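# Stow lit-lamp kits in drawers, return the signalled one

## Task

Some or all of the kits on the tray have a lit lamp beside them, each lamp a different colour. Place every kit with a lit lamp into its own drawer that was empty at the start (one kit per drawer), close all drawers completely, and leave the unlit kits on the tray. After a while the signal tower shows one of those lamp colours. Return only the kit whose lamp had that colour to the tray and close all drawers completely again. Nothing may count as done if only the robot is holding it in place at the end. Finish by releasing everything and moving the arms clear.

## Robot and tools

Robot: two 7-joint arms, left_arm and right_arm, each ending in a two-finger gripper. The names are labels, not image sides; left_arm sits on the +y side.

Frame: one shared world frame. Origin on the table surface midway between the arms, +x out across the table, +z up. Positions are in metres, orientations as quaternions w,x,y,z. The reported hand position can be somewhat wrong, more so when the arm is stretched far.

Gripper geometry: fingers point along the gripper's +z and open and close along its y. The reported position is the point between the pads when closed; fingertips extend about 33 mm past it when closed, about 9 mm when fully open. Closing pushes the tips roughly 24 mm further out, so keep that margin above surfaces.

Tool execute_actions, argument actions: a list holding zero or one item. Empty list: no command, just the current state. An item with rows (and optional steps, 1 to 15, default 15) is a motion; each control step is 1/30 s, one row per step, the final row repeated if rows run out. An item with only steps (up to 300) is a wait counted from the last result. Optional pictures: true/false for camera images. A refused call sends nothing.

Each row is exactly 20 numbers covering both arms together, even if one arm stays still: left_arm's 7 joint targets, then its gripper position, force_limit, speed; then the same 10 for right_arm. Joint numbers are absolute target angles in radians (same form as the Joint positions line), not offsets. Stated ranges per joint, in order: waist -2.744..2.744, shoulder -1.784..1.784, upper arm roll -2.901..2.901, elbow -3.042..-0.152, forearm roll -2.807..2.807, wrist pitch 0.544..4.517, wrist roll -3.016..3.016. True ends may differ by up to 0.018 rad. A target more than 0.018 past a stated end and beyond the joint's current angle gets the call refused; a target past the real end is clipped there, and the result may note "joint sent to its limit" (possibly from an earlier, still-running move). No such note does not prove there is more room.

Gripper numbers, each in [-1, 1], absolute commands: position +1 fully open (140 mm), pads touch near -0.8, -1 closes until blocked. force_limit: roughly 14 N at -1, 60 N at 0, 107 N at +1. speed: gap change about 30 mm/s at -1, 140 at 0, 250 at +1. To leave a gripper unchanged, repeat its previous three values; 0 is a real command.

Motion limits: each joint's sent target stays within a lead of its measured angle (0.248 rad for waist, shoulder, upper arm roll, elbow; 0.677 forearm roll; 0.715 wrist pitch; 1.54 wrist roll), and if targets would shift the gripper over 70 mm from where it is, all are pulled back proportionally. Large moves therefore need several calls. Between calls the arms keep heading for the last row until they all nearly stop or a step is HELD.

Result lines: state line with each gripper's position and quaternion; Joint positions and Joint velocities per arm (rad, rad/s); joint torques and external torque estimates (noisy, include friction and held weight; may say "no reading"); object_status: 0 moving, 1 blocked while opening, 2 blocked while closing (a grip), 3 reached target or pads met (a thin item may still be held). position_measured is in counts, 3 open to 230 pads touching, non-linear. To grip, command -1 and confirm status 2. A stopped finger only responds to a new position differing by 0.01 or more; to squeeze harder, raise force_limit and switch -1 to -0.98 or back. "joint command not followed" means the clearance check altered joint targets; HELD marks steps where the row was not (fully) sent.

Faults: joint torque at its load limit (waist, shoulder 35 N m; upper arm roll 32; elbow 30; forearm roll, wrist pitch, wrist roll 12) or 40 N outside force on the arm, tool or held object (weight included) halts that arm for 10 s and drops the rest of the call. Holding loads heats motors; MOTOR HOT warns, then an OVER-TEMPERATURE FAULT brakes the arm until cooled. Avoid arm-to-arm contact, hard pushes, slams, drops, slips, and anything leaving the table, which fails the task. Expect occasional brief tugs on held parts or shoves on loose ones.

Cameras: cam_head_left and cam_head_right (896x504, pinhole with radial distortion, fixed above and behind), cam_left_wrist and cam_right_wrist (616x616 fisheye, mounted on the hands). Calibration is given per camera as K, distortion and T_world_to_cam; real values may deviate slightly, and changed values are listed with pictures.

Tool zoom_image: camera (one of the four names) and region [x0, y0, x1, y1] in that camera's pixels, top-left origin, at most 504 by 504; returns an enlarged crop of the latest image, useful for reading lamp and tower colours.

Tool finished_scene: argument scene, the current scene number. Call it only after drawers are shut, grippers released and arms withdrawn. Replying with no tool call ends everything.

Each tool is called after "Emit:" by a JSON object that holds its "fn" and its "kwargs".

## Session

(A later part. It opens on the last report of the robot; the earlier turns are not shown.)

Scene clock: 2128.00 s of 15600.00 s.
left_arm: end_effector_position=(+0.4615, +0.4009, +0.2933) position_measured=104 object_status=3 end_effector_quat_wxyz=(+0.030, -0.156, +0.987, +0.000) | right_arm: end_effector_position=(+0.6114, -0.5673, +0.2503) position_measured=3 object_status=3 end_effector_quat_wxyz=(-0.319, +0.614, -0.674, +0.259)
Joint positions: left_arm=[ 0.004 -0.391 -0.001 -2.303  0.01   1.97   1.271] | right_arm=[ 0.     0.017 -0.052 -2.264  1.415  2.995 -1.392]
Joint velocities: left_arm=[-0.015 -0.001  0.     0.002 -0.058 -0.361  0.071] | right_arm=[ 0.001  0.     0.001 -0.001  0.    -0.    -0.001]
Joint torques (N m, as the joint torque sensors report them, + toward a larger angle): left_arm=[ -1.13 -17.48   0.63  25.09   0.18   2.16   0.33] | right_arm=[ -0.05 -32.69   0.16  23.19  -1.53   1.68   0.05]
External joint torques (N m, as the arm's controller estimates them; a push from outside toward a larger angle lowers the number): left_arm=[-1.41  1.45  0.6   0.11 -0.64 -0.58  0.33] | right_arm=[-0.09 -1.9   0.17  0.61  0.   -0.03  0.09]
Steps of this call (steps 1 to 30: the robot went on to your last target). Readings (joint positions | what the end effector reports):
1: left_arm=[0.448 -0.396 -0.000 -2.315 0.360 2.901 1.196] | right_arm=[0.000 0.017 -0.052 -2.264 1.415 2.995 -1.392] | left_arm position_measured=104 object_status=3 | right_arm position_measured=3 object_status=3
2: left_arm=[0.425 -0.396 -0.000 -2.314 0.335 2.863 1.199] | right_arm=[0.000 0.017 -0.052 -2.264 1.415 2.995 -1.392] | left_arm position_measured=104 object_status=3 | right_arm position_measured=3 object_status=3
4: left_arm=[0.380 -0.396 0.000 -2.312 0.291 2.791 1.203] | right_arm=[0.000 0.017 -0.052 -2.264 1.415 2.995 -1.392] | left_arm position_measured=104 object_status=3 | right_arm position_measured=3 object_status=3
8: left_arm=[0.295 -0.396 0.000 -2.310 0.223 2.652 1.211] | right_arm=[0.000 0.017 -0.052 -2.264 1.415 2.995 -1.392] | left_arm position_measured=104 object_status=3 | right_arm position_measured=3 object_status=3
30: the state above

Rotate first, then hover over green.

Emit:
{"fn": "execute_actions", "kwargs": {"actions": [{"rows":[[-0.54,-0.39,0,-2.3,0,1.907,1.079,0.2,0,0,0,0.017,-0.05,-2.264,1.415,2.995,-1.392,1,0,0]],"steps":15}], "pictures": false}}

Emit:
{"fn": "execute_actions", "kwargs": {"actions": [{"rows":[[-0.54,0.26,0,-1.996,0,2.256,1.079,0.2,0,0,0,0.017,-0.05,-2.264,1.415,2.995,-1.392,1,0,0]],"steps":15}], "pictures": false}}

Emit:
{"fn": "execute_actions", "kwargs": {"actions": [{"steps":40}]}}

Scene clock: 2137.03 s of 15600.00 s.
left_arm: end_effector_position=(+0.3850, +0.1727, +0.2881) position_measured=104 object_status=3 end_effector_quat_wxyz=(+0.001, +0.051, +0.999, +0.002) | right_arm: end_effector_position=(+0.6114, -0.5673, +0.2503) position_measured=3 object_status=3 end_effector_quat_wxyz=(-0.319, +0.614, -0.674, +0.259)
Joint positions: left_arm=[-0.534 -0.391 -0.008 -2.301  0.001  1.911  1.144] | right_arm=[ 0.     0.017 -0.052 -2.264  1.415  2.995 -1.392]
Joint velocities: left_arm=[-0.078 -0.001  0.026 -0.001 -0.    -0.    -0.192] | right_arm=[-0.001  0.001  0.    -0.001 -0.001 -0.001  0.   ]
Joint torques (N m, as the joint torque sensors report them, + toward a larger angle): left_arm=[  0.21 -17.52   3.68  24.61   0.6    1.98  -0.27] | right_arm=[  0.17 -32.86  -0.04  23.25  -1.51   1.64   0.06]
External joint torques (N m, as the arm's controller estimates them; a push from outside toward a larger angle lowers the number): left_arm=[-1.82  0.89  1.7   0.4  -0.32 -0.44 -0.27] | right_arm=[ 0.18 -2.04  0.04  0.64  0.02 -0.08  0.1 ]
Steps of this call (steps 1 to 30: the robot went on to your last target; steps 31 to 90: nothing new was sent; then 5.53 s passed at rest; steps 91 to 105: all 15 steps of this action). Readings (joint positions | what the end effector reports):
91: left_arm=[-0.030 -0.391 0.013 -2.301 0.003 1.911 1.281] | right_arm=[0.000 0.017 -0.052 -2.264 1.415 2.995 -1.392] | left_arm position_measured=104 object_status=3 | right_arm position_measured=3 object_status=3
92: left_arm=[-0.074 -0.391 0.016 -2.301 0.003 1.911 1.268] | right_arm=[0.000 0.017 -0.052 -2.264 1.415 2.995 -1.392] | left_arm position_measured=104 object_status=3 | right_arm position_measured=3 object_status=3
94: left_arm=[-0.168 -0.391 0.013 -2.301 0.003 1.911 1.247] | right_arm=[0.000 0.017 -0.052 -2.264 1.415 2.995 -1.392] | left_arm position_measured=104 object_status=3 | right_arm position_measured=3 object_status=3
98: left_arm=[-0.363 -0.391 0.006 -2.301 0.003 1.911 1.209] | right_arm=[0.000 0.017 -0.052 -2.264 1.415 2.995 -1.392] | left_arm position_measured=104 object_status=3 | right_arm position_measured=3 object_status=3
105: the state above

Scene clock: 2137.53 s of 15600.00 s.
left_arm: end_effector_position=(+0.5171, +0.0967, +0.1448) position_measured=104 object_status=3 end_effector_quat_wxyz=(-0.005, +0.033, +0.999, +0.003) | right_arm: end_effector_position=(+0.6114, -0.5673, +0.2503) position_measured=3 object_status=3 end_effector_quat_wxyz=(-0.319, +0.614, -0.674, +0.259)
Joint positions: left_arm=[-0.536  0.202 -0.004 -2.005  0.001  2.194  1.11 ] | right_arm=[ 0.     0.017 -0.052 -2.264  1.415  2.995 -1.392]
Joint velocities: left_arm=[-0.009  1.044  0.011 -0.02   0.001  0.317 -0.08 ] | right_arm=[ 0.001 -0.    -0.001 -0.002  0.     0.001  0.002]
Joint torques (N m, as the joint torque sensors report them, + toward a larger angle): left_arm=[ -1.98 -54.12   2.54  28.47   0.5    4.04  -0.34] | right_arm=[  0.4  -33.04  -0.01  23.08  -1.55   1.66  -0.02]
External joint torques (N m, as the arm's controller estimates them; a push from outside toward a larger angle lowers the number): left_arm=[-2.05  2.24  2.29 -0.35 -0.13  0.92 -0.35] | right_arm=[ 0.5  -2.17  0.15  0.48 -0.03 -0.07  0.02]
Steps of this call (steps 1 to 15: all 15 steps of this action). Readings (joint positions | what the end effector reports):
1: left_arm=[-0.535 -0.372 -0.008 -2.280 0.001 1.925 1.142] | right_arm=[0.000 0.017 -0.052 -2.264 1.415 2.995 -1.392] | left_arm position_measured=104 object_status=3 | right_arm position_measured=3 object_status=3
2: left_arm=[-0.535 -0.344 -0.008 -2.249 0.001 1.947 1.140] | right_arm=[0.000 0.017 -0.052 -2.264 1.415 2.995 -1.392] | left_arm position_measured=104 object_status=3 | right_arm position_measured=3 object_status=3
4: left_arm=[-0.535 -0.282 -0.008 -2.185 0.001 1.990 1.137] | right_arm=[0.000 0.017 -0.052 -2.264 1.415 2.995 -1.392] | left_arm position_measured=104 object_status=3 | right_arm position_measured=3 object_status=3
8: left_arm=[-0.535 -0.115 -0.006 -2.064 0.001 2.088 1.126] | right_arm=[0.000 0.017 -0.052 -2.264 1.415 2.995 -1.392] | left_arm position_measured=104 object_status=3 | right_arm position_measured=3 object_status=3
15: the state above

Scene clock: 2138.87 s of 15600.00 s.
left_arm: end_effector_position=(+0.5259, +0.0916, +0.1180) position_measured=104 object_status=3 end_effector_quat_wxyz=(-0.003, +0.021, +1.000, +0.002) | right_arm: end_effector_position=(+0.6114, -0.5673, +0.2503) position_measured=3 object_status=3 end_effector_quat_wxyz=(-0.319, +0.614, -0.674, +0.259)
Joint positions: left_arm=[-0.537  0.261 -0.003 -1.997  0.001  2.252  1.086] | right_arm=[ 0.     0.017 -0.052 -2.264  1.415  2.995 -1.392]
Joint velocities: left_arm=[-0.002 -0.     0.     0.     0.001  0.001 -0.002] | right_arm=[ 0.    -0.001 -0.    -0.    -0.001  0.001  0.   ]
Joint torques (N m, as the joint torque sensors report them, + toward a larger angle): left_arm=[ -2.11 -39.37   1.95  22.33   0.59   3.21  -0.35] | right_arm=[  0.01 -32.71  -0.06  23.02  -1.53   1.68   0.05]
External joint torques (N m, as the arm's controller estimates them; a push from outside toward a larger angle lowers the number): left_arm=[-2.05 -0.32  1.79 -0.24 -0.03  0.78 -0.35] | right_arm=[-0.08 -1.79 -0.08  0.36  0.   -0.04  0.09]
Steps of this call (steps 1 to 30: the robot went on to your last target; steps 31 to 40: nothing new was sent). Readings (joint positions | what the end effector reports):
1: left_arm=[-0.536 0.231 -0.003 -2.006 0.001 2.203 1.107] | right_arm=[0.000 0.017 -0.052 -2.264 1.415 2.995 -1.392] | left_arm position_measured=104 object_status=3 | right_arm position_measured=3 object_status=3
2: left_arm=[-0.537 0.250 -0.003 -2.008 0.001 2.211 1.105] | right_arm=[0.000 0.017 -0.052 -2.264 1.415 2.995 -1.392] | left_arm position_measured=104 object_status=3 | right_arm position_measured=3 object_status=3
4: left_arm=[-0.537 0.266 -0.003 -2.009 0.001 2.222 1.101] | right_arm=[0.000 0.017 -0.052 -2.264 1.415 2.995 -1.392] | left_arm position_measured=104 object_status=3 | right_arm position_measured=3 object_status=3
8: left_arm=[-0.537 0.264 -0.003 -2.000 0.001 2.238 1.096] | right_arm=[0.000 0.017 -0.052 -2.264 1.415 2.995 -1.392] | left_arm position_measured=104 object_status=3 | right_arm position_measured=3 object_status=3
40: the state above
All arms were judged still, so your last target was given up. Only a new action makes them travel on or press farther. Fingers that are still opening or closing keep moving.
camera_calibration (this result's frames):
cam_left_wrist: T_world_to_cam=[[0.199405, 0.978454, -0.0535369, -0.17994], [0.896131, -0.159978, 0.413952, -0.4924], [0.396468, -0.13052, -0.908723, 0.101295], [0, 0, 0, 1]] pos_world=[0.436975, 0.110511, 0.286246]
cam_right_wrist: T_world_to_cam=[[-0.674773, 0.112803, -0.729354, 0.656197], [-0.245956, 0.897385, 0.366341, 0.559087], [0.695835, 0.426586, -0.577787, 0.137366], [0, 0, 0, 1]] pos_world=[0.484711, -0.634336, 0.353152]

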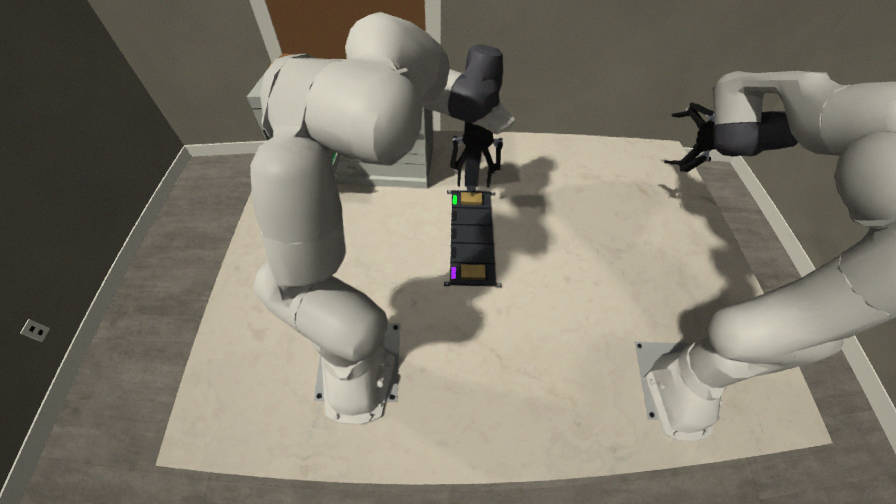

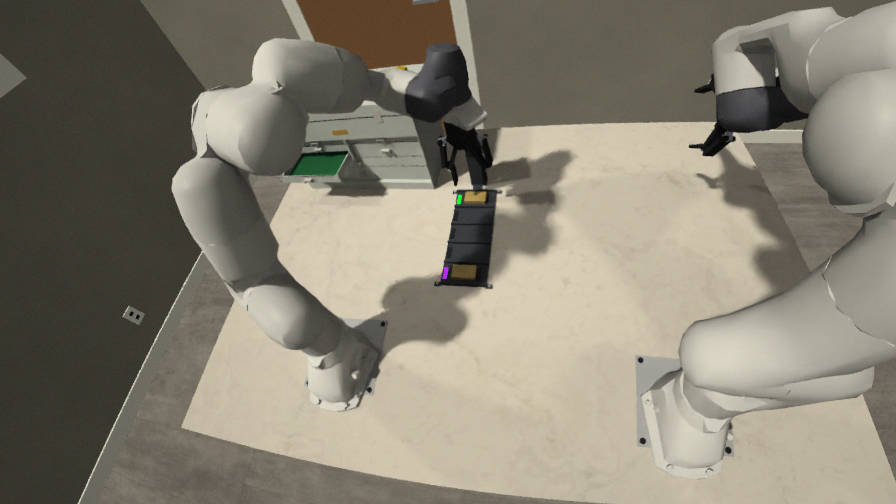

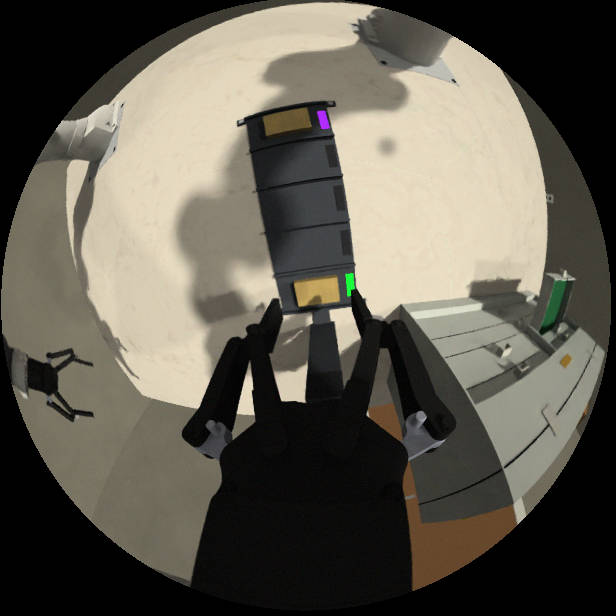

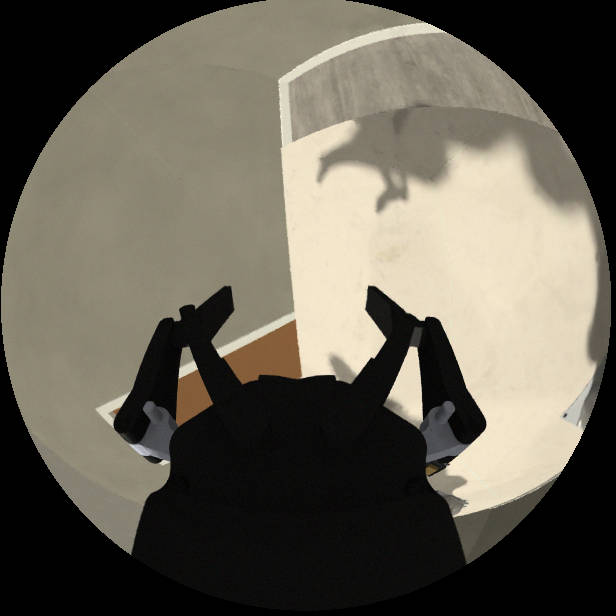

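Emit:
{"fn": "execute_actions", "kwargs": {"actions": [{"rows":[[-0.543,0.28,0,-2.004,0,2.29,1.075,0.2,0,0,0,0.017,-0.05,-2.264,1.415,2.995,-1.392,1,0,0],[-0.543,0.30,0,-2.011,0,2.32,1.075,0.2,0,0,0,0.017,-0.05,-2.264,1.415,2.995,-1.392,1,0,0],[-0.543,0.32,0,-2.018,0,2.35,1.075,0.2,0,0,0,0.017,-0.05,-2.264,1.415,2.995,-1.392,1,0,0],[-0.543,0.34,0,-2.025,0,2.375,1.075,0.2,0,0,0,0.017,-0.05,-2.264,1.415,2.995,-1.392,1,0,0],[-0.543,0.354,0,-2.031,0,2.388,1.075,0.2,0,0,0,0.017,-0.05,-2.264,1.415,2.995,-1.392,1,0,0]],"steps":15}], "pictures": false}}

Emit:
{"fn": "execute_actions", "kwargs": {"actions": [{"steps":20}]}}

Emit:
{"fn": "zoom_image", "kwargs": {"camera": "cam_left_wrist", "region": [200, 220, 440, 420]}}

Scene clock: 2149.27 s of 15600.00 s.
left_arm: end_effector_position=(+0.5223, +0.0917, +0.0566) position_measured=104 object_status=3 end_effector_quat_wxyz=(-0.007, +0.020, +1.000, +0.004) | right_arm: end_effector_position=(+0.6114, -0.5673, +0.2503) position_measured=3 object_status=3 end_effector_quat_wxyz=(-0.319, +0.614, -0.674, +0.259)
Joint positions: left_arm=[-0.54   0.356 -0.002 -2.033  0.001  2.373  1.083] | right_arm=[ 0.     0.017 -0.052 -2.264  1.415  2.995 -1.392]
Joint velocities: left_arm=[-0.001 -0.01   0.     0.007 -0.001  0.067 -0.003] | right_arm=[ 0.    -0.001  0.001 -0.001  0.    -0.001 -0.001]
Joint torques (N m, as the joint torque sensors report them, + toward a larger angle): left_arm=[ -2.27 -41.52   1.91  19.28   0.46   3.15  -0.26] | right_arm=[  0.34 -33.03  -0.26  22.82  -1.57   1.64   0.08]
External joint torques (N m, as the arm's controller estimates them; a push from outside toward a larger angle lowers the number): left_arm=[-2.25 -1.25  1.63 -1.7  -0.08  0.79 -0.26] | right_arm=[ 0.14 -2.16 -0.39  0.17 -0.02 -0.06  0.12]
Steps of this call (steps 1 to 90: nothing new was sent; then 6.90 s passed at rest; steps 91 to 105: all 15 steps of this action). Readings (joint positions | what the end effector reports):
91: left_arm=[-0.538 0.263 -0.002 -1.997 0.001 2.258 1.085] | right_arm=[0.000 0.017 -0.052 -2.264 1.415 2.995 -1.392] | left_arm position_measured=104 object_status=3 | right_arm position_measured=3 object_status=3
92: left_arm=[-0.538 0.269 -0.002 -1.998 0.001 2.269 1.085] | right_arm=[0.000 0.017 -0.052 -2.264 1.415 2.995 -1.392] | left_arm position_measured=104 object_status=3 | right_arm position_measured=3 object_status=3
94: left_arm=[-0.539 0.293 -0.002 -2.005 0.001 2.300 1.084] | right_arm=[0.000 0.017 -0.052 -2.264 1.415 2.995 -1.392] | left_arm position_measured=104 object_status=3 | right_arm position_measured=3 object_status=3
98: left_arm=[-0.540 0.348 -0.002 -2.029 0.001 2.344 1.083] | right_arm=[0.000 0.017 -0.052 -2.264 1.415 2.995 -1.392] | left_arm position_measured=104 object_status=3 | right_arm position_measured=3 object_status=3
105: the state above

Scene clock: 2149.93 s of 15600.00 s.
left_arm: end_effector_position=(+0.5255, +0.0899, +0.0579) position_measured=104 object_status=3 end_effector_quat_wxyz=(-0.002, +0.020, +1.000, +0.001) | right_arm: end_effector_position=(+0.6114, -0.5673, +0.2503) position_measured=3 object_status=3 end_effector_quat_wxyz=(-0.319, +0.614, -0.674, +0.259)
Joint positions: left_arm=[-0.54   0.356 -0.002 -2.032  0.001  2.384  1.082] | right_arm=[ 0.     0.017 -0.052 -2.264  1.415  2.995 -1.392]
Joint velocities: left_arm=[ 0.001  0.001 -0.     0.     0.     0.001 -0.001] | right_arm=[-0.    -0.     0.001  0.     0.002 -0.     0.   ]
Joint torques (N m, as the joint torque sensors report them, + toward a larger angle): left_arm=[ -2.15 -42.18   1.77  21.74   0.41   3.07  -0.28] | right_arm=[ -0.06 -32.9   -0.16  23.44  -1.53   1.63   0.02]
External joint torques (N m, as the arm's controller estimates them; a push from outside toward a larger angle lowers the number): left_arm=[-2.21 -1.77  1.42  0.63 -0.14  0.66 -0.28] | right_arm=[-0.08 -1.99 -0.12  0.75  0.   -0.1   0.06]
Steps of this call (steps 1 to 20: the robot went on to your last target). Readings (joint positions | what the end effector reports):
1: left_arm=[-0.540 0.356 -0.002 -2.033 0.001 2.375 1.082] | right_arm=[0.000 0.017 -0.052 -2.264 1.415 2.995 -1.392] | left_arm position_measured=104 object_status=3 | right_arm position_measured=3 object_status=3
2: left_arm=[-0.540 0.356 -0.002 -2.032 0.001 2.377 1.082] | right_arm=[0.000 0.017 -0.052 -2.264 1.415 2.995 -1.392] | left_arm position_measured=104 object_status=3 | right_arm position_measured=3 object_status=3
4: left_arm=[-0.540 0.356 -0.002 -2.032 0.001 2.379 1.082] | right_arm=[0.000 0.017 -0.052 -2.264 1.415 2.995 -1.392] | left_arm position_measured=104 object_status=3 | right_arm position_measured=3 object_status=3
8: left_arm=[-0.540 0.356 -0.002 -2.032 0.001 2.382 1.082] | right_arm=[0.000 0.017 -0.052 -2.264 1.415 2.995 -1.392] | left_arm position_measured=104 object_status=3 | right_arm position_measured=3 object_status=3
20: the state above
camera_calibration (this result's frames):
cam_left_wrist: T_world_to_cam=[[0.198062, 0.978685, -0.0542808, -0.1807], [0.895756, -0.158238, 0.415429, -0.467404], [0.397985, -0.130903, -0.908005, 0.0458146], [0, 0, 0, 1]] pos_world=[0.436236, 0.108884, 0.225964]
cam_right_wrist: T_world_to_cam=[[-0.674773, 0.112803, -0.729354, 0.656197], [-0.245956, 0.897385, 0.366341, 0.559087], [0.695835, 0.426586, -0.577787, 0.137366], [0, 0, 0, 1]] pos_world=[0.484711, -0.634335, 0.353152]

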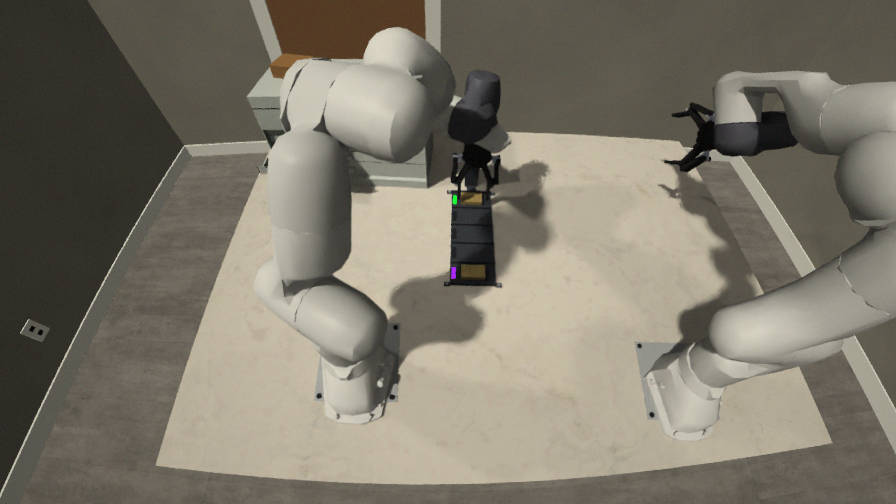

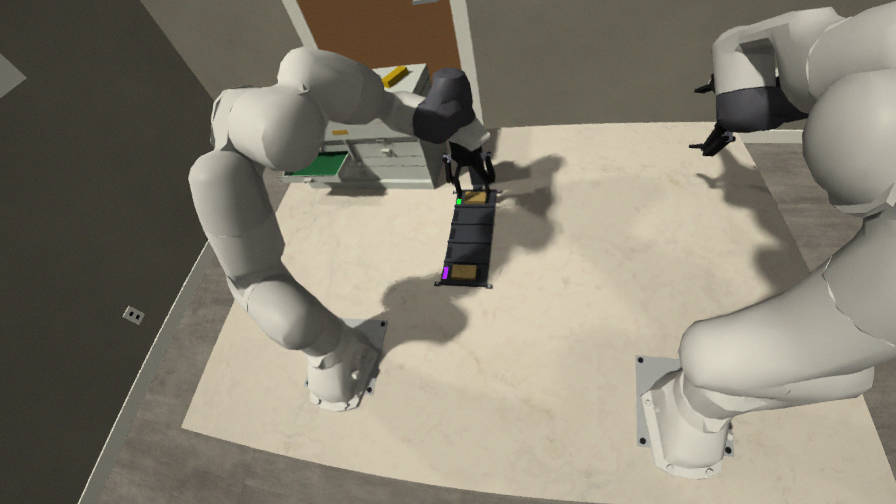

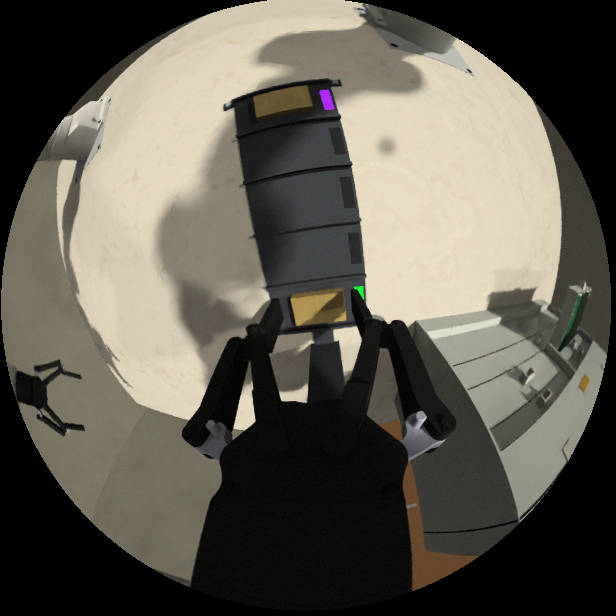

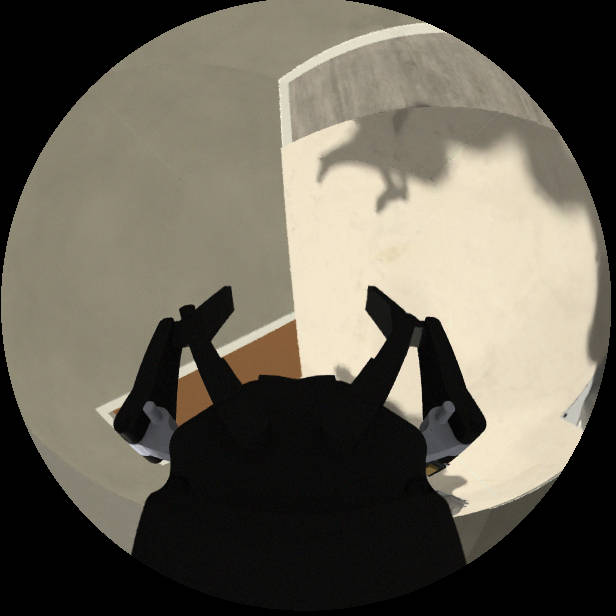

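Region (200, 220, 440, 420) of cam_left_wrist's 616x616 image, scaled by 2.100, with more detail than that image has.

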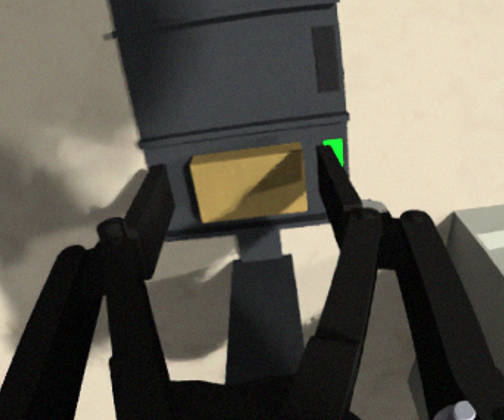

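Emit:
{"fn": "execute_actions", "kwargs": {"actions": [{"rows":[[-0.536,0.365,0,-2.035,0,2.41,1.08,0.2,0,0,0,0.017,-0.05,-2.264,1.415,2.995,-1.392,1,0,0],[-0.536,0.375,0,-2.038,0,2.425,1.08,0.2,0,0,0,0.017,-0.05,-2.264,1.415,2.995,-1.392,1,0,0],[-0.536,0.383,0,-2.041,0,2.436,1.08,0.2,0,0,0,0.017,-0.05,-2.264,1.415,2.995,-1.392,1,0,0],[-0.536,0.390,0,-2.043,0,2.436,1.08,0.2,0,0,0,0.017,-0.05,-2.264,1.415,2.995,-1.392,1,0,0]],"steps":15}], "pictures": false}}

Emit:
{"fn": "execute_actions", "kwargs": {"actions": [{"steps":10}], "pictures": false}}

Emit:
{"fn": "execute_actions", "kwargs": {"actions": [{"rows":[[-0.536,0.390,0,-2.043,0,2.436,1.08,-1,-0.3,-0.7,0,0.017,-0.05,-2.264,1.415,2.995,-1.392,1,0,0]],"steps":15}], "pictures": false}}

Emit:
{"fn": "execute_actions", "kwargs": {"actions": [{"steps":10}], "pictures": false}}

Scene clock: 2162.30 s of 15600.00 s.
left_arm: end_effector_position=(+0.5248, +0.0912, +0.0372) position_measured=104 object_status=3 end_effector_quat_wxyz=(-0.002, +0.019, +1.000, +0.001) | right_arm: end_effector_position=(+0.6114, -0.5673, +0.2503) position_measured=3 object_status=3 end_effector_quat_wxyz=(-0.319, +0.614, -0.674, +0.259)
Joint positions: left_arm=[-0.539  0.39  -0.002 -2.043  0.001  2.429  1.082] | right_arm=[ 0.     0.017 -0.052 -2.264  1.415  2.995 -1.392]
Joint velocities: left_arm=[ 0.001 -0.001  0.001  0.001 -0.     0.02   0.   ] | right_arm=[ 0.    -0.    -0.     0.     0.001 -0.001 -0.001]
Joint torques (N m, as the joint torque sensors report them, + toward a larger angle): left_arm=[  1.05 -40.96   1.96  20.23   0.41   3.17   0.01] | right_arm=[  0.07 -32.79  -0.15  23.11  -1.55   1.61   0.06]
External joint torques (N m, as the arm's controller estimates them; a push from outside toward a larger angle lowers the number): left_arm=[ 0.97 -0.02  1.57 -0.4  -0.1   0.75  0.01] | right_arm=[ 0.07 -1.91 -0.08  0.49 -0.02 -0.12  0.1 ]
Steps of this call (steps 1 to 15: the robot went on to your last target; steps 16 to 90: nothing new was sent; then 8.87 s passed at rest; steps 91 to 105: all 15 steps of this action). Readings (joint positions | what the end effector reports):
91: left_arm=[-0.540 0.357 -0.002 -2.032 0.001 2.388 1.082] | right_arm=[0.000 0.017 -0.052 -2.264 1.415 2.995 -1.392] | left_arm position_measured=104 object_status=3 | right_arm position_measured=3 object_status=3
92: left_arm=[-0.540 0.359 -0.002 -2.032 0.001 2.394 1.082] | right_arm=[0.000 0.017 -0.052 -2.264 1.415 2.995 -1.392] | left_arm position_measured=104 object_status=3 | right_arm position_measured=3 object_status=3
94: left_arm=[-0.539 0.370 -0.002 -2.035 0.001 2.407 1.082] | right_arm=[0.000 0.017 -0.052 -2.264 1.415 2.995 -1.392] | left_arm position_measured=104 object_status=3 | right_arm position_measured=3 object_status=3
98: left_arm=[-0.539 0.388 -0.002 -2.042 0.001 2.420 1.082] | right_arm=[0.000 0.017 -0.052 -2.264 1.415 2.995 -1.392] | left_arm position_measured=104 object_status=3 | right_arm position_measured=3 object_status=3
105: the state above

Scene clock: 2162.63 s of 15600.00 s.
left_arm: end_effector_position=(+0.5255, +0.0908, +0.0374) position_measured=104 object_status=3 end_effector_quat_wxyz=(-0.001, +0.019, +1.000, +0.000) | right_arm: end_effector_position=(+0.6114, -0.5673, +0.2503) position_measured=3 object_status=3 end_effector_quat_wxyz=(-0.319, +0.614, -0.674, +0.259)
Joint positions: left_arm=[-0.539  0.39  -0.002 -2.043  0.001  2.431  1.082] | right_arm=[ 0.     0.017 -0.052 -2.264  1.415  2.995 -1.392]
Joint velocities: left_arm=[ 0.001 -0.    -0.001 -0.     0.001  0.002 -0.001] | right_arm=[-0.    -0.    -0.     0.     0.     0.001  0.001]
Joint torques (N m, as the joint torque sensors report them, + toward a larger angle): left_arm=[  1.29 -41.1    2.24  20.65   0.35   3.13  -0.06] | right_arm=[  0.21 -32.55  -0.11  23.26  -1.55   1.64   0.04]
External joint torques (N m, as the arm's controller estimates them; a push from outside toward a larger angle lowers the number): left_arm=[ 1.22 -0.08  1.86 -0.02 -0.17  0.69 -0.06] | right_arm=[ 0.24 -1.66 -0.02  0.6  -0.03 -0.09  0.09]
Steps of this call (steps 1 to 10: the robot went on to your last target). Readings (joint positions | what the end effector reports):
1: left_arm=[-0.539 0.390 -0.002 -2.043 0.001 2.429 1.082] | right_arm=[0.000 0.017 -0.052 -2.264 1.415 2.995 -1.392] | left_arm position_measured=104 object_status=3 | right_arm position_measured=3 object_status=3
2: left_arm=[-0.539 0.390 -0.002 -2.043 0.001 2.430 1.082] | right_arm=[0.000 0.017 -0.052 -2.264 1.415 2.995 -1.392] | left_arm position_measured=104 object_status=3 | right_arm position_measured=3 object_status=3
4: left_arm=[-0.539 0.390 -0.002 -2.043 0.001 2.430 1.082] | right_arm=[0.000 0.017 -0.052 -2.264 1.415 2.995 -1.392] | left_arm position_measured=104 object_status=3 | right_arm position_measured=3 object_status=3
8: left_arm=[-0.539 0.390 -0.002 -2.043 0.001 2.431 1.082] | right_arm=[0.000 0.017 -0.052 -2.264 1.415 2.995 -1.392] | left_arm position_measured=104 object_status=3 | right_arm position_measured=3 object_status=3
10: the state above

Scene clock: 2163.13 s of 15600.00 s.
left_arm: end_effector_position=(+0.5260, +0.0907, +0.0381) position_measured=135 object_status=0 end_effector_quat_wxyz=(-0.000, +0.019, +1.000, +0.000) | right_arm: end_effector_position=(+0.6114, -0.5673, +0.2503) position_measured=3 object_status=3 end_effector_quat_wxyz=(-0.319, +0.614, -0.674, +0.259)
Joint positions: left_arm=[-0.539  0.389 -0.002 -2.043  0.001  2.432  1.082] | right_arm=[ 0.     0.017 -0.052 -2.264  1.415  2.995 -1.392]
Joint velocities: left_arm=[-0.001  0.     0.001  0.002 -0.001  0.     0.   ] | right_arm=[-0.001 -0.001 -0.001  0.001 -0.001 -0.     0.001]
Joint torques (N m, as the joint torque sensors report them, + toward a larger angle): left_arm=[  0.83 -40.19   1.89  20.14   0.43   3.14  -0.01] | right_arm=[  0.09 -32.88   0.08  23.34  -1.52   1.65   0.02]
External joint torques (N m, as the arm's controller estimates them; a push from outside toward a larger angle lowers the number): left_arm=[ 0.76  0.8   1.51 -0.61 -0.09  0.69 -0.01] | right_arm=[ 0.18 -1.91  0.23  0.61  0.02 -0.09  0.06]
Steps of this call (steps 1 to 15: all 15 steps of this action). Readings (joint positions | what the end effector reports):
1: left_arm=[-0.539 0.390 -0.002 -2.043 0.001 2.431 1.082] | right_arm=[0.000 0.017 -0.052 -2.264 1.415 2.995 -1.392] | left_arm position_measured=104 object_status=0 | right_arm position_measured=3 object_status=3
2: left_arm=[-0.539 0.390 -0.002 -2.043 0.001 2.432 1.082] | right_arm=[0.000 0.017 -0.052 -2.264 1.415 2.995 -1.392] | left_arm position_measured=107 object_status=0 | right_arm position_measured=3 object_status=3
4: left_arm=[-0.539 0.390 -0.002 -2.043 0.001 2.432 1.082] | right_arm=[0.000 0.017 -0.052 -2.264 1.415 2.995 -1.392] | left_arm position_measured=114 object_status=0 | right_arm position_measured=3 object_status=3
8: left_arm=[-0.539 0.389 -0.002 -2.043 0.001 2.432 1.082] | right_arm=[0.000 0.017 -0.052 -2.264 1.415 2.995 -1.392] | left_arm position_measured=127 object_status=0 | right_arm position_measured=3 object_status=3
15: the state above

Scene clock: 2163.47 s of 15600.00 s.
left_arm: end_effector_position=(+0.5260, +0.0907, +0.0381) position_measured=135 object_status=2 end_effector_quat_wxyz=(-0.000, +0.019, +1.000, +0.000) | right_arm: end_effector_position=(+0.6114, -0.5673, +0.2503) position_measured=3 object_status=3 end_effector_quat_wxyz=(-0.319, +0.614, -0.674, +0.259)
Joint positions: left_arm=[-0.539  0.389 -0.002 -2.043  0.001  2.432  1.082] | right_arm=[ 0.     0.017 -0.052 -2.264  1.415  2.995 -1.392]
Joint velocities: left_arm=[-0.001 -0.    -0.    -0.001  0.     0.    -0.001] | right_arm=[-0.001 -0.002 -0.002 -0.002  0.001  0.     0.001]
Joint torques (N m, as the joint torque sensors report them, + toward a larger angle): left_arm=[  1.29 -39.83   2.25  20.07   0.42   3.21   0.05] | right_arm=[ -0.01 -32.93  -0.05  22.89  -1.54   1.62   0.07]
External joint torques (N m, as the arm's controller estimates them; a push from outside toward a larger angle lowers the number): left_arm=[ 1.4   1.19  2.03 -0.65 -0.1   0.77  0.05] | right_arm=[ 0.03 -1.89  0.05  0.21 -0.01 -0.12  0.11]
Steps of this call (steps 1 to 10: the robot went on to your last target). Readings (joint positions | what the end effector reports):
1: left_arm=[-0.539 0.389 -0.002 -2.043 0.001 2.432 1.082] | right_arm=[0.000 0.017 -0.052 -2.264 1.415 2.995 -1.392] | left_arm position_measured=135 object_status=2 | right_arm position_measured=3 object_status=3
2: left_arm=[-0.539 0.389 -0.002 -2.043 0.001 2.432 1.082] | right_arm=[0.000 0.017 -0.052 -2.264 1.415 2.995 -1.392] | left_arm position_measured=135 object_status=2 | right_arm position_measured=3 object_status=3
4: left_arm=[-0.539 0.389 -0.002 -2.043 0.001 2.432 1.082] | right_arm=[0.000 0.017 -0.052 -2.264 1.415 2.995 -1.392] | left_arm position_measured=135 object_status=2 | right_arm position_measured=3 object_status=3
8: left_arm=[-0.539 0.389 -0.002 -2.043 0.001 2.432 1.082] | right_arm=[0.000 0.017 -0.052 -2.264 1.415 2.995 -1.392] | left_arm position_measured=135 object_status=2 | right_arm position_measured=3 object_status=3
10: the state above

Lift, high pose, rotate, hover.

Emit:
{"fn": "execute_actions", "kwargs": {"actions": "[{\"rows\":[[-0.539,0.37,0,-2.037,0,2.39,1.08,-1,-0.3,-0.7,0,0.017,-0.05,-2.264,1.415,2.995,-1.392,1,0,0],[-0.539,0.34,0,-2..0,0,2.34,1.08,-1,-0.3,-0.7,0,0.017,-0.05,-2.264,1.415,2.995,-1.392,1,0,0]],\"steps\":2}]", "pictures": false}}


Emit:
{"fn": "execute_actions", "kwargs": {"actions": [{"rows":[[-0.539,0.37,0,-2.037,0,2.39,1.08,-1,-0.3,-0.7,0,0.017,-0.05,-2.264,1.415,2.995,-1.392,1,0,0],[-0.539,0.34,0,-2.027,0,2.34,1.08,-1,-0.3,-0.7,0,0.017,-0.05,-2.264,1.415,2.995,-1.392,1,0,0],[-0.539,0.30,0,-2.012,0,2.29,1.08,-1,-0.3,-0.7,0,0.017,-0.05,-2.264,1.415,2.995,-1.392,1,0,0],[-0.539,0.26,0,-2.0,0,2.25,1.08,-1,-0.3,-0.7,0,0.017,-0.05,-2.264,1.415,2.995,-1.392,1,0,0]],"steps":10}], "pictures": false}}

Emit:
{"fn": "execute_actions", "kwargs": {"actions": [{"rows":[[-0.539,-0.39,0,-2.3,0,1.907,1.4,-1,-0.3,-0.7,0,0.017,-0.05,-2.264,1.415,2.995,-1.392,1,0,0]],"steps":15}], "pictures": false}}

Emit:
{"fn": "execute_actions", "kwargs": {"actions": [{"rows":[[0.393,-0.39,0,-2.3,0,1.907,2.045,-1,-0.3,-0.7,0,0.017,-0.05,-2.264,1.415,2.995,-1.392,1,0,0]],"steps":15}], "pictures": false}}

Emit:
{"fn": "execute_actions", "kwargs": {"actions": [{"steps":15}], "pictures": false}}

Emit:
{"fn": "execute_actions", "kwargs": {"actions": [{"rows":[[0.393,0.108,0,-1.828,0,1.94,2.045,-1,-0.3,-0.7,0,0.017,-0.05,-2.264,1.415,2.995,-1.392,1,0,0]],"steps":15}], "pictures": false}}

Emit:
{"fn": "execute_actions", "kwargs": {"actions": [{"steps":30}]}}

Scene clock: 2185.30 s of 15600.00 s.
left_arm: end_effector_position=(+0.5381, +0.0838, +0.1259) position_measured=135 object_status=2 end_effector_quat_wxyz=(+0.018, +0.019, +1.000, -0.010) | right_arm: end_effector_position=(+0.6114, -0.5673, +0.2503) position_measured=3 object_status=3 end_effector_quat_wxyz=(-0.319, +0.614, -0.674, +0.259)
Joint positions: left_arm=[-0.539  0.255 -0.002 -1.995  0.001  2.291  1.082] | right_arm=[ 0.     0.017 -0.052 -2.264  1.415  2.995 -1.392]
Joint velocities: left_arm=[ 0.001 -0.056 -0.001  0.014  0.001 -0.192  0.001] | right_arm=[-0.001 -0.     0.     0.    -0.001  0.     0.   ]
Joint torques (N m, as the joint torque sensors report them, + toward a larger angle): left_arm=[ -0.88 -32.48   1.91  17.95   0.53   1.33   0.02] | right_arm=[  0.54 -32.5   -0.21  22.8   -1.56   1.64   0.01]
External joint torques (N m, as the arm's controller estimates them; a push from outside toward a larger angle lowers the number): left_arm=[-0.8  -1.81  1.78  0.13 -0.03 -0.5   0.03] | right_arm=[ 0.56 -1.64 -0.13  0.17 -0.03 -0.09  0.06]
Steps of this call (steps 1 to 15: the robot went on to your last target; steps 16 to 90: nothing new was sent; then 18.50 s passed at rest; steps 91 to 100: all 10 steps of this action). Readings (joint positions | what the end effector reports):
91: left_arm=[-0.539 0.387 -0.002 -2.043 0.001 2.426 1.082] | right_arm=[0.000 0.017 -0.052 -2.264 1.415 2.995 -1.392] | left_arm position_measured=135 object_status=2 | right_arm position_measured=3 object_status=3
92: left_arm=[-0.539 0.380 -0.002 -2.042 0.001 2.410 1.082] | right_arm=[0.000 0.017 -0.052 -2.264 1.415 2.995 -1.392] | left_arm position_measured=135 object_status=2 | right_arm position_measured=3 object_status=3
94: left_arm=[-0.539 0.343 -0.002 -2.034 0.001 2.362 1.082] | right_arm=[0.000 0.017 -0.052 -2.264 1.415 2.995 -1.392] | left_arm position_measured=135 object_status=2 | right_arm position_measured=3 object_status=3
98: left_arm=[-0.539 0.266 -0.002 -2.000 0.001 2.305 1.082] | right_arm=[0.000 0.017 -0.052 -2.264 1.415 2.995 -1.392] | left_arm position_measured=135 object_status=2 | right_arm position_measured=3 object_status=3
100: the state above

Scene clock: 2185.80 s of 15600.00 s.
left_arm: end_effector_position=(+0.4050, +0.1615, +0.2878) position_measured=135 object_status=2 end_effector_quat_wxyz=(+0.021, +0.120, +0.993, -0.008) | right_arm: end_effector_position=(+0.6114, -0.5673, +0.2503) position_measured=3 object_status=3 end_effector_quat_wxyz=(-0.319, +0.614, -0.674, +0.259)
Joint positions: left_arm=[-0.539 -0.36  -0.002 -2.284  0.001  1.969  1.284] | right_arm=[ 0.     0.017 -0.052 -2.264  1.415  2.995 -1.392]
Joint velocities: left_arm=[-0.001 -0.733  0.002  0.023  0.    -0.295  0.363] | right_arm=[ 0.001 -0.    -0.    -0.001  0.001 -0.    -0.001]
Joint torques (N m, as the joint torque sensors report them, + toward a larger angle): left_arm=[-0.42 -0.29  1.7  13.12  0.63  0.59  0.53] | right_arm=[  0.39 -32.78   0.1   23.07  -1.57   1.62  -0.01]
External joint torques (N m, as the arm's controller estimates them; a push from outside toward a larger angle lowers the number): left_arm=[-0.29 -1.93  2.12  0.15 -0.05 -0.62  0.55] | right_arm=[ 0.4  -1.88  0.17  0.43 -0.04 -0.11  0.03]
Steps of this call (steps 1 to 15: all 15 steps of this action). Readings (joint positions | what the end effector reports):
1: left_arm=[-0.539 0.236 -0.002 -2.017 0.001 2.272 1.092] | right_arm=[0.000 0.017 -0.052 -2.264 1.415 2.995 -1.392] | left_arm position_measured=135 object_status=2 | right_arm position_measured=3 object_status=3
2: left_arm=[-0.539 0.209 -0.002 -2.048 0.001 2.248 1.103] | right_arm=[0.000 0.017 -0.052 -2.264 1.415 2.995 -1.392] | left_arm position_measured=135 object_status=2 | right_arm position_measured=3 object_status=3
4: left_arm=[-0.539 0.150 -0.002 -2.110 0.001 2.201 1.126] | right_arm=[0.000 0.017 -0.052 -2.264 1.415 2.995 -1.392] | left_arm position_measured=135 object_status=2 | right_arm position_measured=3 object_status=3
8: left_arm=[-0.539 -0.012 -0.002 -2.226 0.001 2.097 1.183] | right_arm=[0.000 0.017 -0.052 -2.264 1.415 2.995 -1.392] | left_arm position_measured=135 object_status=2 | right_arm position_measured=3 object_status=3
15: the state above

Scene clock: 2186.30 s of 15600.00 s.
left_arm: end_effector_position=(+0.4431, +0.4625, +0.2892) position_measured=135 object_status=2 end_effector_quat_wxyz=(+0.007, +0.007, +1.000, +0.001) | right_arm: end_effector_position=(+0.6114, -0.5673, +0.2503) position_measured=3 object_status=3 end_effector_quat_wxyz=(-0.319, +0.614, -0.674, +0.259)
Joint positions: left_arm=[ 0.153 -0.387 -0.002 -2.298 -0.001  1.925  1.75 ] | right_arm=[ 0.     0.017 -0.052 -2.264  1.415  2.995 -1.392]
Joint velocities: left_arm=[ 1.399  0.001  0.082 -0.007  0.001 -0.036  0.571] | right_arm=[ 0.001 -0.001 -0.001 -0.002 -0.     0.    -0.003]
Joint torques (N m, as the joint torque sensors report them, + toward a larger angle): left_arm=[ -3.59 -19.76  -3.53  23.56   1.14   1.82   0.62] | right_arm=[  0.27 -32.66   0.    23.11  -1.51   1.67   0.03]
External joint torques (N m, as the arm's controller estimates them; a push from outside toward a larger angle lowers the number): left_arm=[ 1.89 -0.22  0.6  -0.41  0.41 -0.41  0.63] | right_arm=[ 0.26 -1.77  0.06  0.5   0.02 -0.06  0.07]
Steps of this call (steps 1 to 15: all 15 steps of this action). Readings (joint positions | what the end effector reports):
1: left_arm=[-0.508 -0.376 -0.015 -2.283 -0.000 1.963 1.328] | right_arm=[0.000 0.017 -0.052 -2.264 1.415 2.995 -1.392] | left_arm position_measured=135 object_status=2 | right_arm position_measured=3 object_status=3
2: left_arm=[-0.468 -0.383 -0.018 -2.282 -0.000 1.959 1.371] | right_arm=[0.000 0.017 -0.052 -2.264 1.415 2.995 -1.392] | left_arm position_measured=135 object_status=2 | right_arm position_measured=3 object_status=3
4: left_arm=[-0.379 -0.387 -0.014 -2.285 -0.000 1.951 1.448] | right_arm=[0.000 0.017 -0.052 -2.264 1.415 2.995 -1.392] | left_arm position_measured=135 object_status=2 | right_arm position_measured=3 object_status=3
8: left_arm=[-0.192 -0.387 -0.008 -2.293 -0.001 1.938 1.580] | right_arm=[0.000 0.017 -0.052 -2.264 1.415 2.995 -1.392] | left_arm position_measured=135 object_status=2 | right_arm position_measured=3 object_status=3
15: the state above

Scene clock: 2186.80 s of 15600.00 s.
left_arm: end_effector_position=(+0.4085, +0.5622, +0.2870) position_measured=135 object_status=2 end_effector_quat_wxyz=(-0.001, +0.001, +1.000, -0.001) | right_arm: end_effector_position=(+0.6114, -0.5673, +0.2503) position_measured=3 object_status=3 end_effector_quat_wxyz=(-0.319, +0.614, -0.674, +0.259)
Joint positions: left_arm=[ 0.39  -0.387  0.003 -2.3   -0.     1.911  1.979] | right_arm=[ 0.     0.017 -0.052 -2.264  1.415  2.995 -1.392]
Joint velocities: left_arm=[ 0.001  0.001 -0.006  0.     0.001 -0.006  0.194] | right_arm=[ 0.001 -0.    -0.001 -0.001 -0.002  0.     0.   ]
Joint torques (N m, as the joint torque sensors report them, + toward a larger angle): left_arm=[  0.91 -20.33  -1.68  23.33   1.08   1.93   0.38] | right_arm=[  0.07 -32.3    0.01  22.9   -1.51   1.64   0.01]
External joint torques (N m, as the arm's controller estimates them; a push from outside toward a larger angle lowers the number): left_arm=[ 0.76 -1.97 -1.42 -0.89  0.27 -0.47  0.39] | right_arm=[ 0.06 -1.35  0.07  0.2   0.03 -0.09  0.05]
Steps of this call (steps 1 to 15: the robot went on to your last target). Readings (joint positions | what the end effector reports):
1: left_arm=[0.203 -0.387 -0.002 -2.298 -0.001 1.924 1.770] | right_arm=[0.000 0.017 -0.052 -2.264 1.415 2.995 -1.392] | left_arm position_measured=135 object_status=2 | right_arm position_measured=3 object_status=3
2: left_arm=[0.253 -0.387 -0.002 -2.298 -0.001 1.922 1.792] | right_arm=[0.000 0.017 -0.052 -2.264 1.415 2.995 -1.392] | left_arm position_measured=135 object_status=2 | right_arm position_measured=3 object_status=3
4: left_arm=[0.335 -0.387 0.005 -2.299 -0.000 1.919 1.840] | right_arm=[0.000 0.017 -0.052 -2.264 1.415 2.995 -1.392] | left_arm position_measured=135 object_status=2 | right_arm position_measured=3 object_status=3
8: left_arm=[0.387 -0.387 0.009 -2.300 -0.000 1.914 1.911] | right_arm=[0.000 0.017 -0.052 -2.264 1.415 2.995 -1.392] | left_arm position_measured=135 object_status=2 | right_arm position_measured=3 object_status=3
15: the state above

Scene clock: 2187.30 s of 15600.00 s.
left_arm: end_effector_position=(+0.5495, +0.6230, +0.2528) position_measured=135 object_status=2 end_effector_quat_wxyz=(-0.007, +0.024, +1.000, -0.003) | right_arm: end_effector_position=(+0.6114, -0.5673, +0.2503) position_measured=3 object_status=3 end_effector_quat_wxyz=(-0.319, +0.614, -0.674, +0.259)
Joint positions: left_arm=[ 0.39   0.112  0.002 -1.837 -0.001  1.933  2.025] | right_arm=[ 0.     0.017 -0.052 -2.264  1.415  2.995 -1.392]
Joint velocities: left_arm=[-0.002 -0.013 -0.002  0.083  0.001  0.017  0.044] | right_arm=[-0.002 -0.     0.001  0.     0.001 -0.    -0.001]
Joint torques (N m, as the joint torque sensors report them, + toward a larger angle): left_arm=[  1.13 -37.02  -0.96  23.86   1.17   3.31   0.45] | right_arm=[  0.2  -32.89  -0.34  23.27  -1.5    1.71   0.05]
External joint torques (N m, as the arm's controller estimates them; a push from outside toward a larger angle lowers the number): left_arm=[ 1.45 -1.7  -0.77  0.3   0.4   1.06  0.45] | right_arm=[ 0.31 -1.96 -0.18  0.59  0.03 -0.03  0.09]
Steps of this call (steps 1 to 15: all 15 steps of this action). Readings (joint positions | what the end effector reports):
1: left_arm=[0.390 -0.348 0.003 -2.253 -0.001 1.898 1.984] | right_arm=[0.000 0.017 -0.052 -2.264 1.415 2.995 -1.392] | left_arm position_measured=135 object_status=2 | right_arm position_measured=3 object_status=3
2: left_arm=[0.390 -0.290 0.003 -2.189 -0.001 1.904 1.988] | right_arm=[0.000 0.017 -0.052 -2.264 1.415 2.995 -1.392] | left_arm position_measured=135 object_status=2 | right_arm position_measured=3 object_status=3
4: left_arm=[0.390 -0.172 0.003 -2.064 -0.001 1.912 1.995] | right_arm=[0.000 0.017 -0.052 -2.264 1.415 2.995 -1.392] | left_arm position_measured=135 object_status=2 | right_arm position_measured=3 object_status=3
8: left_arm=[0.390 0.046 0.002 -1.875 -0.001 1.930 2.010] | right_arm=[0.000 0.017 -0.052 -2.264 1.415 2.995 -1.392] | left_arm position_measured=135 object_status=2 | right_arm position_measured=3 object_status=3
15: the state above

Scene clock: 2188.30 s of 15600.00 s.
left_arm: end_effector_position=(+0.5524, +0.6242, +0.2569) position_measured=135 object_status=2 end_effector_quat_wxyz=(-0.003, +0.030, +1.000, -0.001) | right_arm: end_effector_position=(+0.6114, -0.5673, +0.2503) position_measured=3 object_status=3 end_effector_quat_wxyz=(-0.319, +0.614, -0.674, +0.259)
Joint positions: left_arm=[ 0.39   0.11   0.002 -1.831 -0.001  1.935  2.038] | right_arm=[ 0.     0.017 -0.052 -2.264  1.415  2.995 -1.392]
Joint velocities: left_arm=[-0.001  0.001  0.     0.001 -0.    -0.     0.003] | right_arm=[-0.    -0.    -0.001  0.    -0.     0.    -0.   ]
Joint torques (N m, as the joint torque sensors report them, + toward a larger angle): left_arm=[  0.98 -37.45  -0.78  24.71   1.2    3.36   0.4 ] | right_arm=[ -0.23 -32.6   -0.1   23.07  -1.59   1.63   0.04]
External joint torques (N m, as the arm's controller estimates them; a push from outside toward a larger angle lowers the number): left_arm=[ 1.07 -1.55 -0.81  0.39  0.41  0.96  0.4 ] | right_arm=[-0.06 -1.66  0.13  0.38 -0.06 -0.12  0.08]
Steps of this call (steps 1 to 30: the robot went on to your last target). Readings (joint positions | what the end effector reports):
1: left_arm=[0.390 0.112 0.002 -1.834 -0.001 1.933 2.026] | right_arm=[0.000 0.017 -0.052 -2.264 1.415 2.995 -1.392] | left_arm position_measured=135 object_status=2 | right_arm position_measured=3 object_status=3
2: left_arm=[0.390 0.111 0.002 -1.833 -0.001 1.934 2.028] | right_arm=[0.000 0.017 -0.052 -2.264 1.415 2.995 -1.392] | left_arm position_measured=135 object_status=2 | right_arm position_measured=3 object_status=3
4: left_arm=[0.390 0.110 0.002 -1.831 -0.001 1.934 2.030] | right_arm=[0.000 0.017 -0.052 -2.264 1.415 2.995 -1.392] | left_arm position_measured=135 object_status=2 | right_arm position_measured=3 object_status=3
8: left_arm=[0.390 0.110 0.002 -1.831 -0.001 1.935 2.033] | right_arm=[0.000 0.017 -0.052 -2.264 1.415 2.995 -1.392] | left_arm position_measured=135 object_status=2 | right_arm position_measured=3 object_status=3
30: the state above
All arms were judged still, so your last target was given up. Only a new action makes them travel on or press farther. Fingers that are still opening or closing keep moving.
camera_calibration (this result's frames):
cam_left_wrist: T_world_to_cam=[[0.217356, 0.97426, -0.0597789, -0.704658], [0.893207, -0.173829, 0.414687, -0.478318], [0.393621, -0.14353, -0.907999, 0.295974], [0, 0, 0, 1]] pos_world=[0.463897, 0.645856, 0.424973]
cam_right_wrist: T_world_to_cam=[[-0.674773, 0.112803, -0.729354, 0.656197], [-0.245956, 0.897385, 0.366341, 0.559087], [0.695835, 0.426586, -0.577787, 0.137366], [0, 0, 0, 1]] pos_world=[0.484711, -0.634336, 0.353152]

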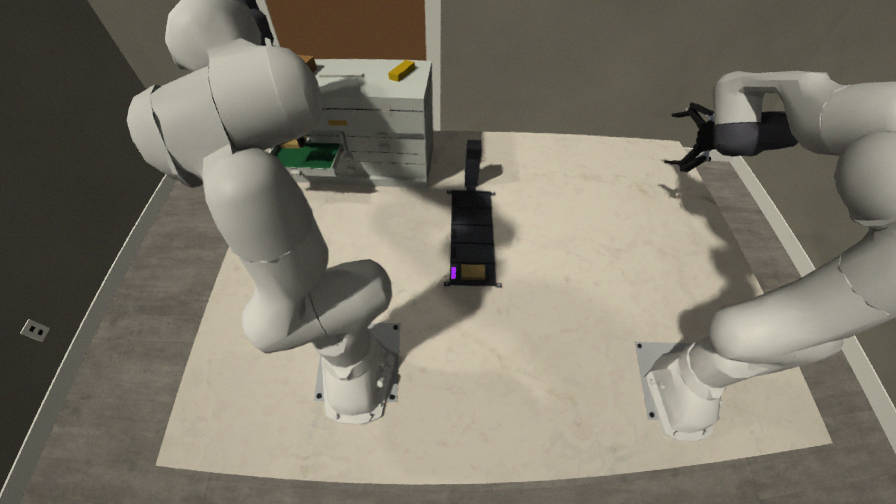

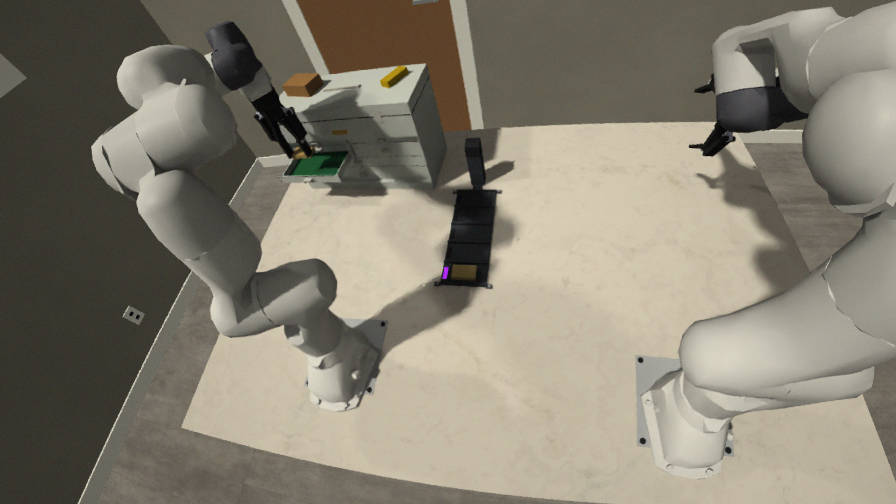

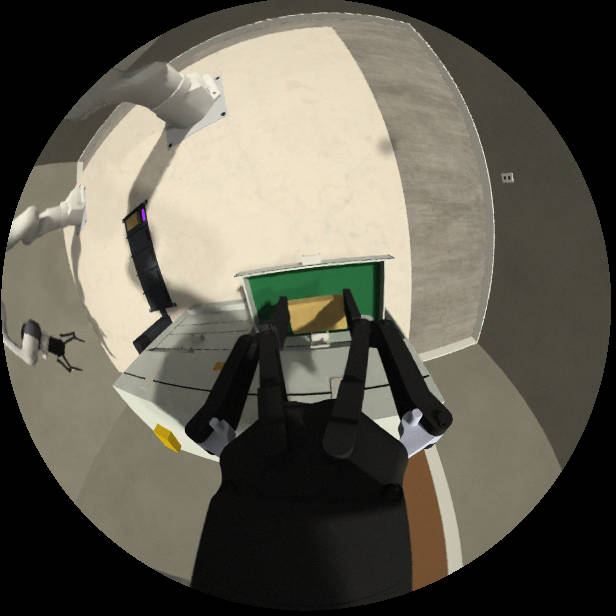

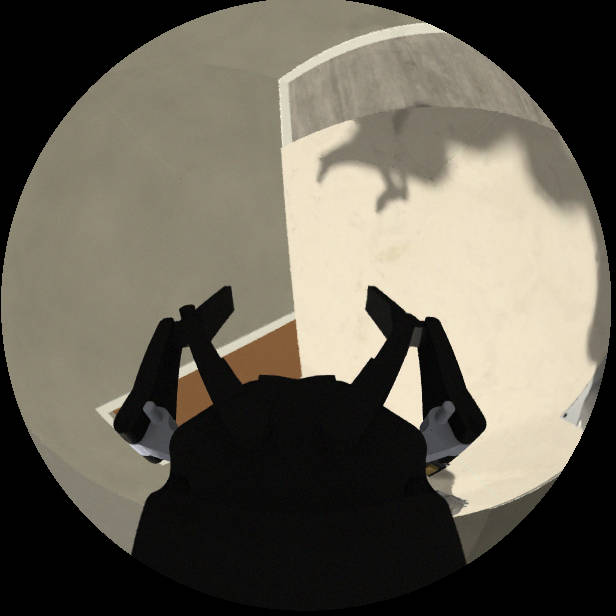

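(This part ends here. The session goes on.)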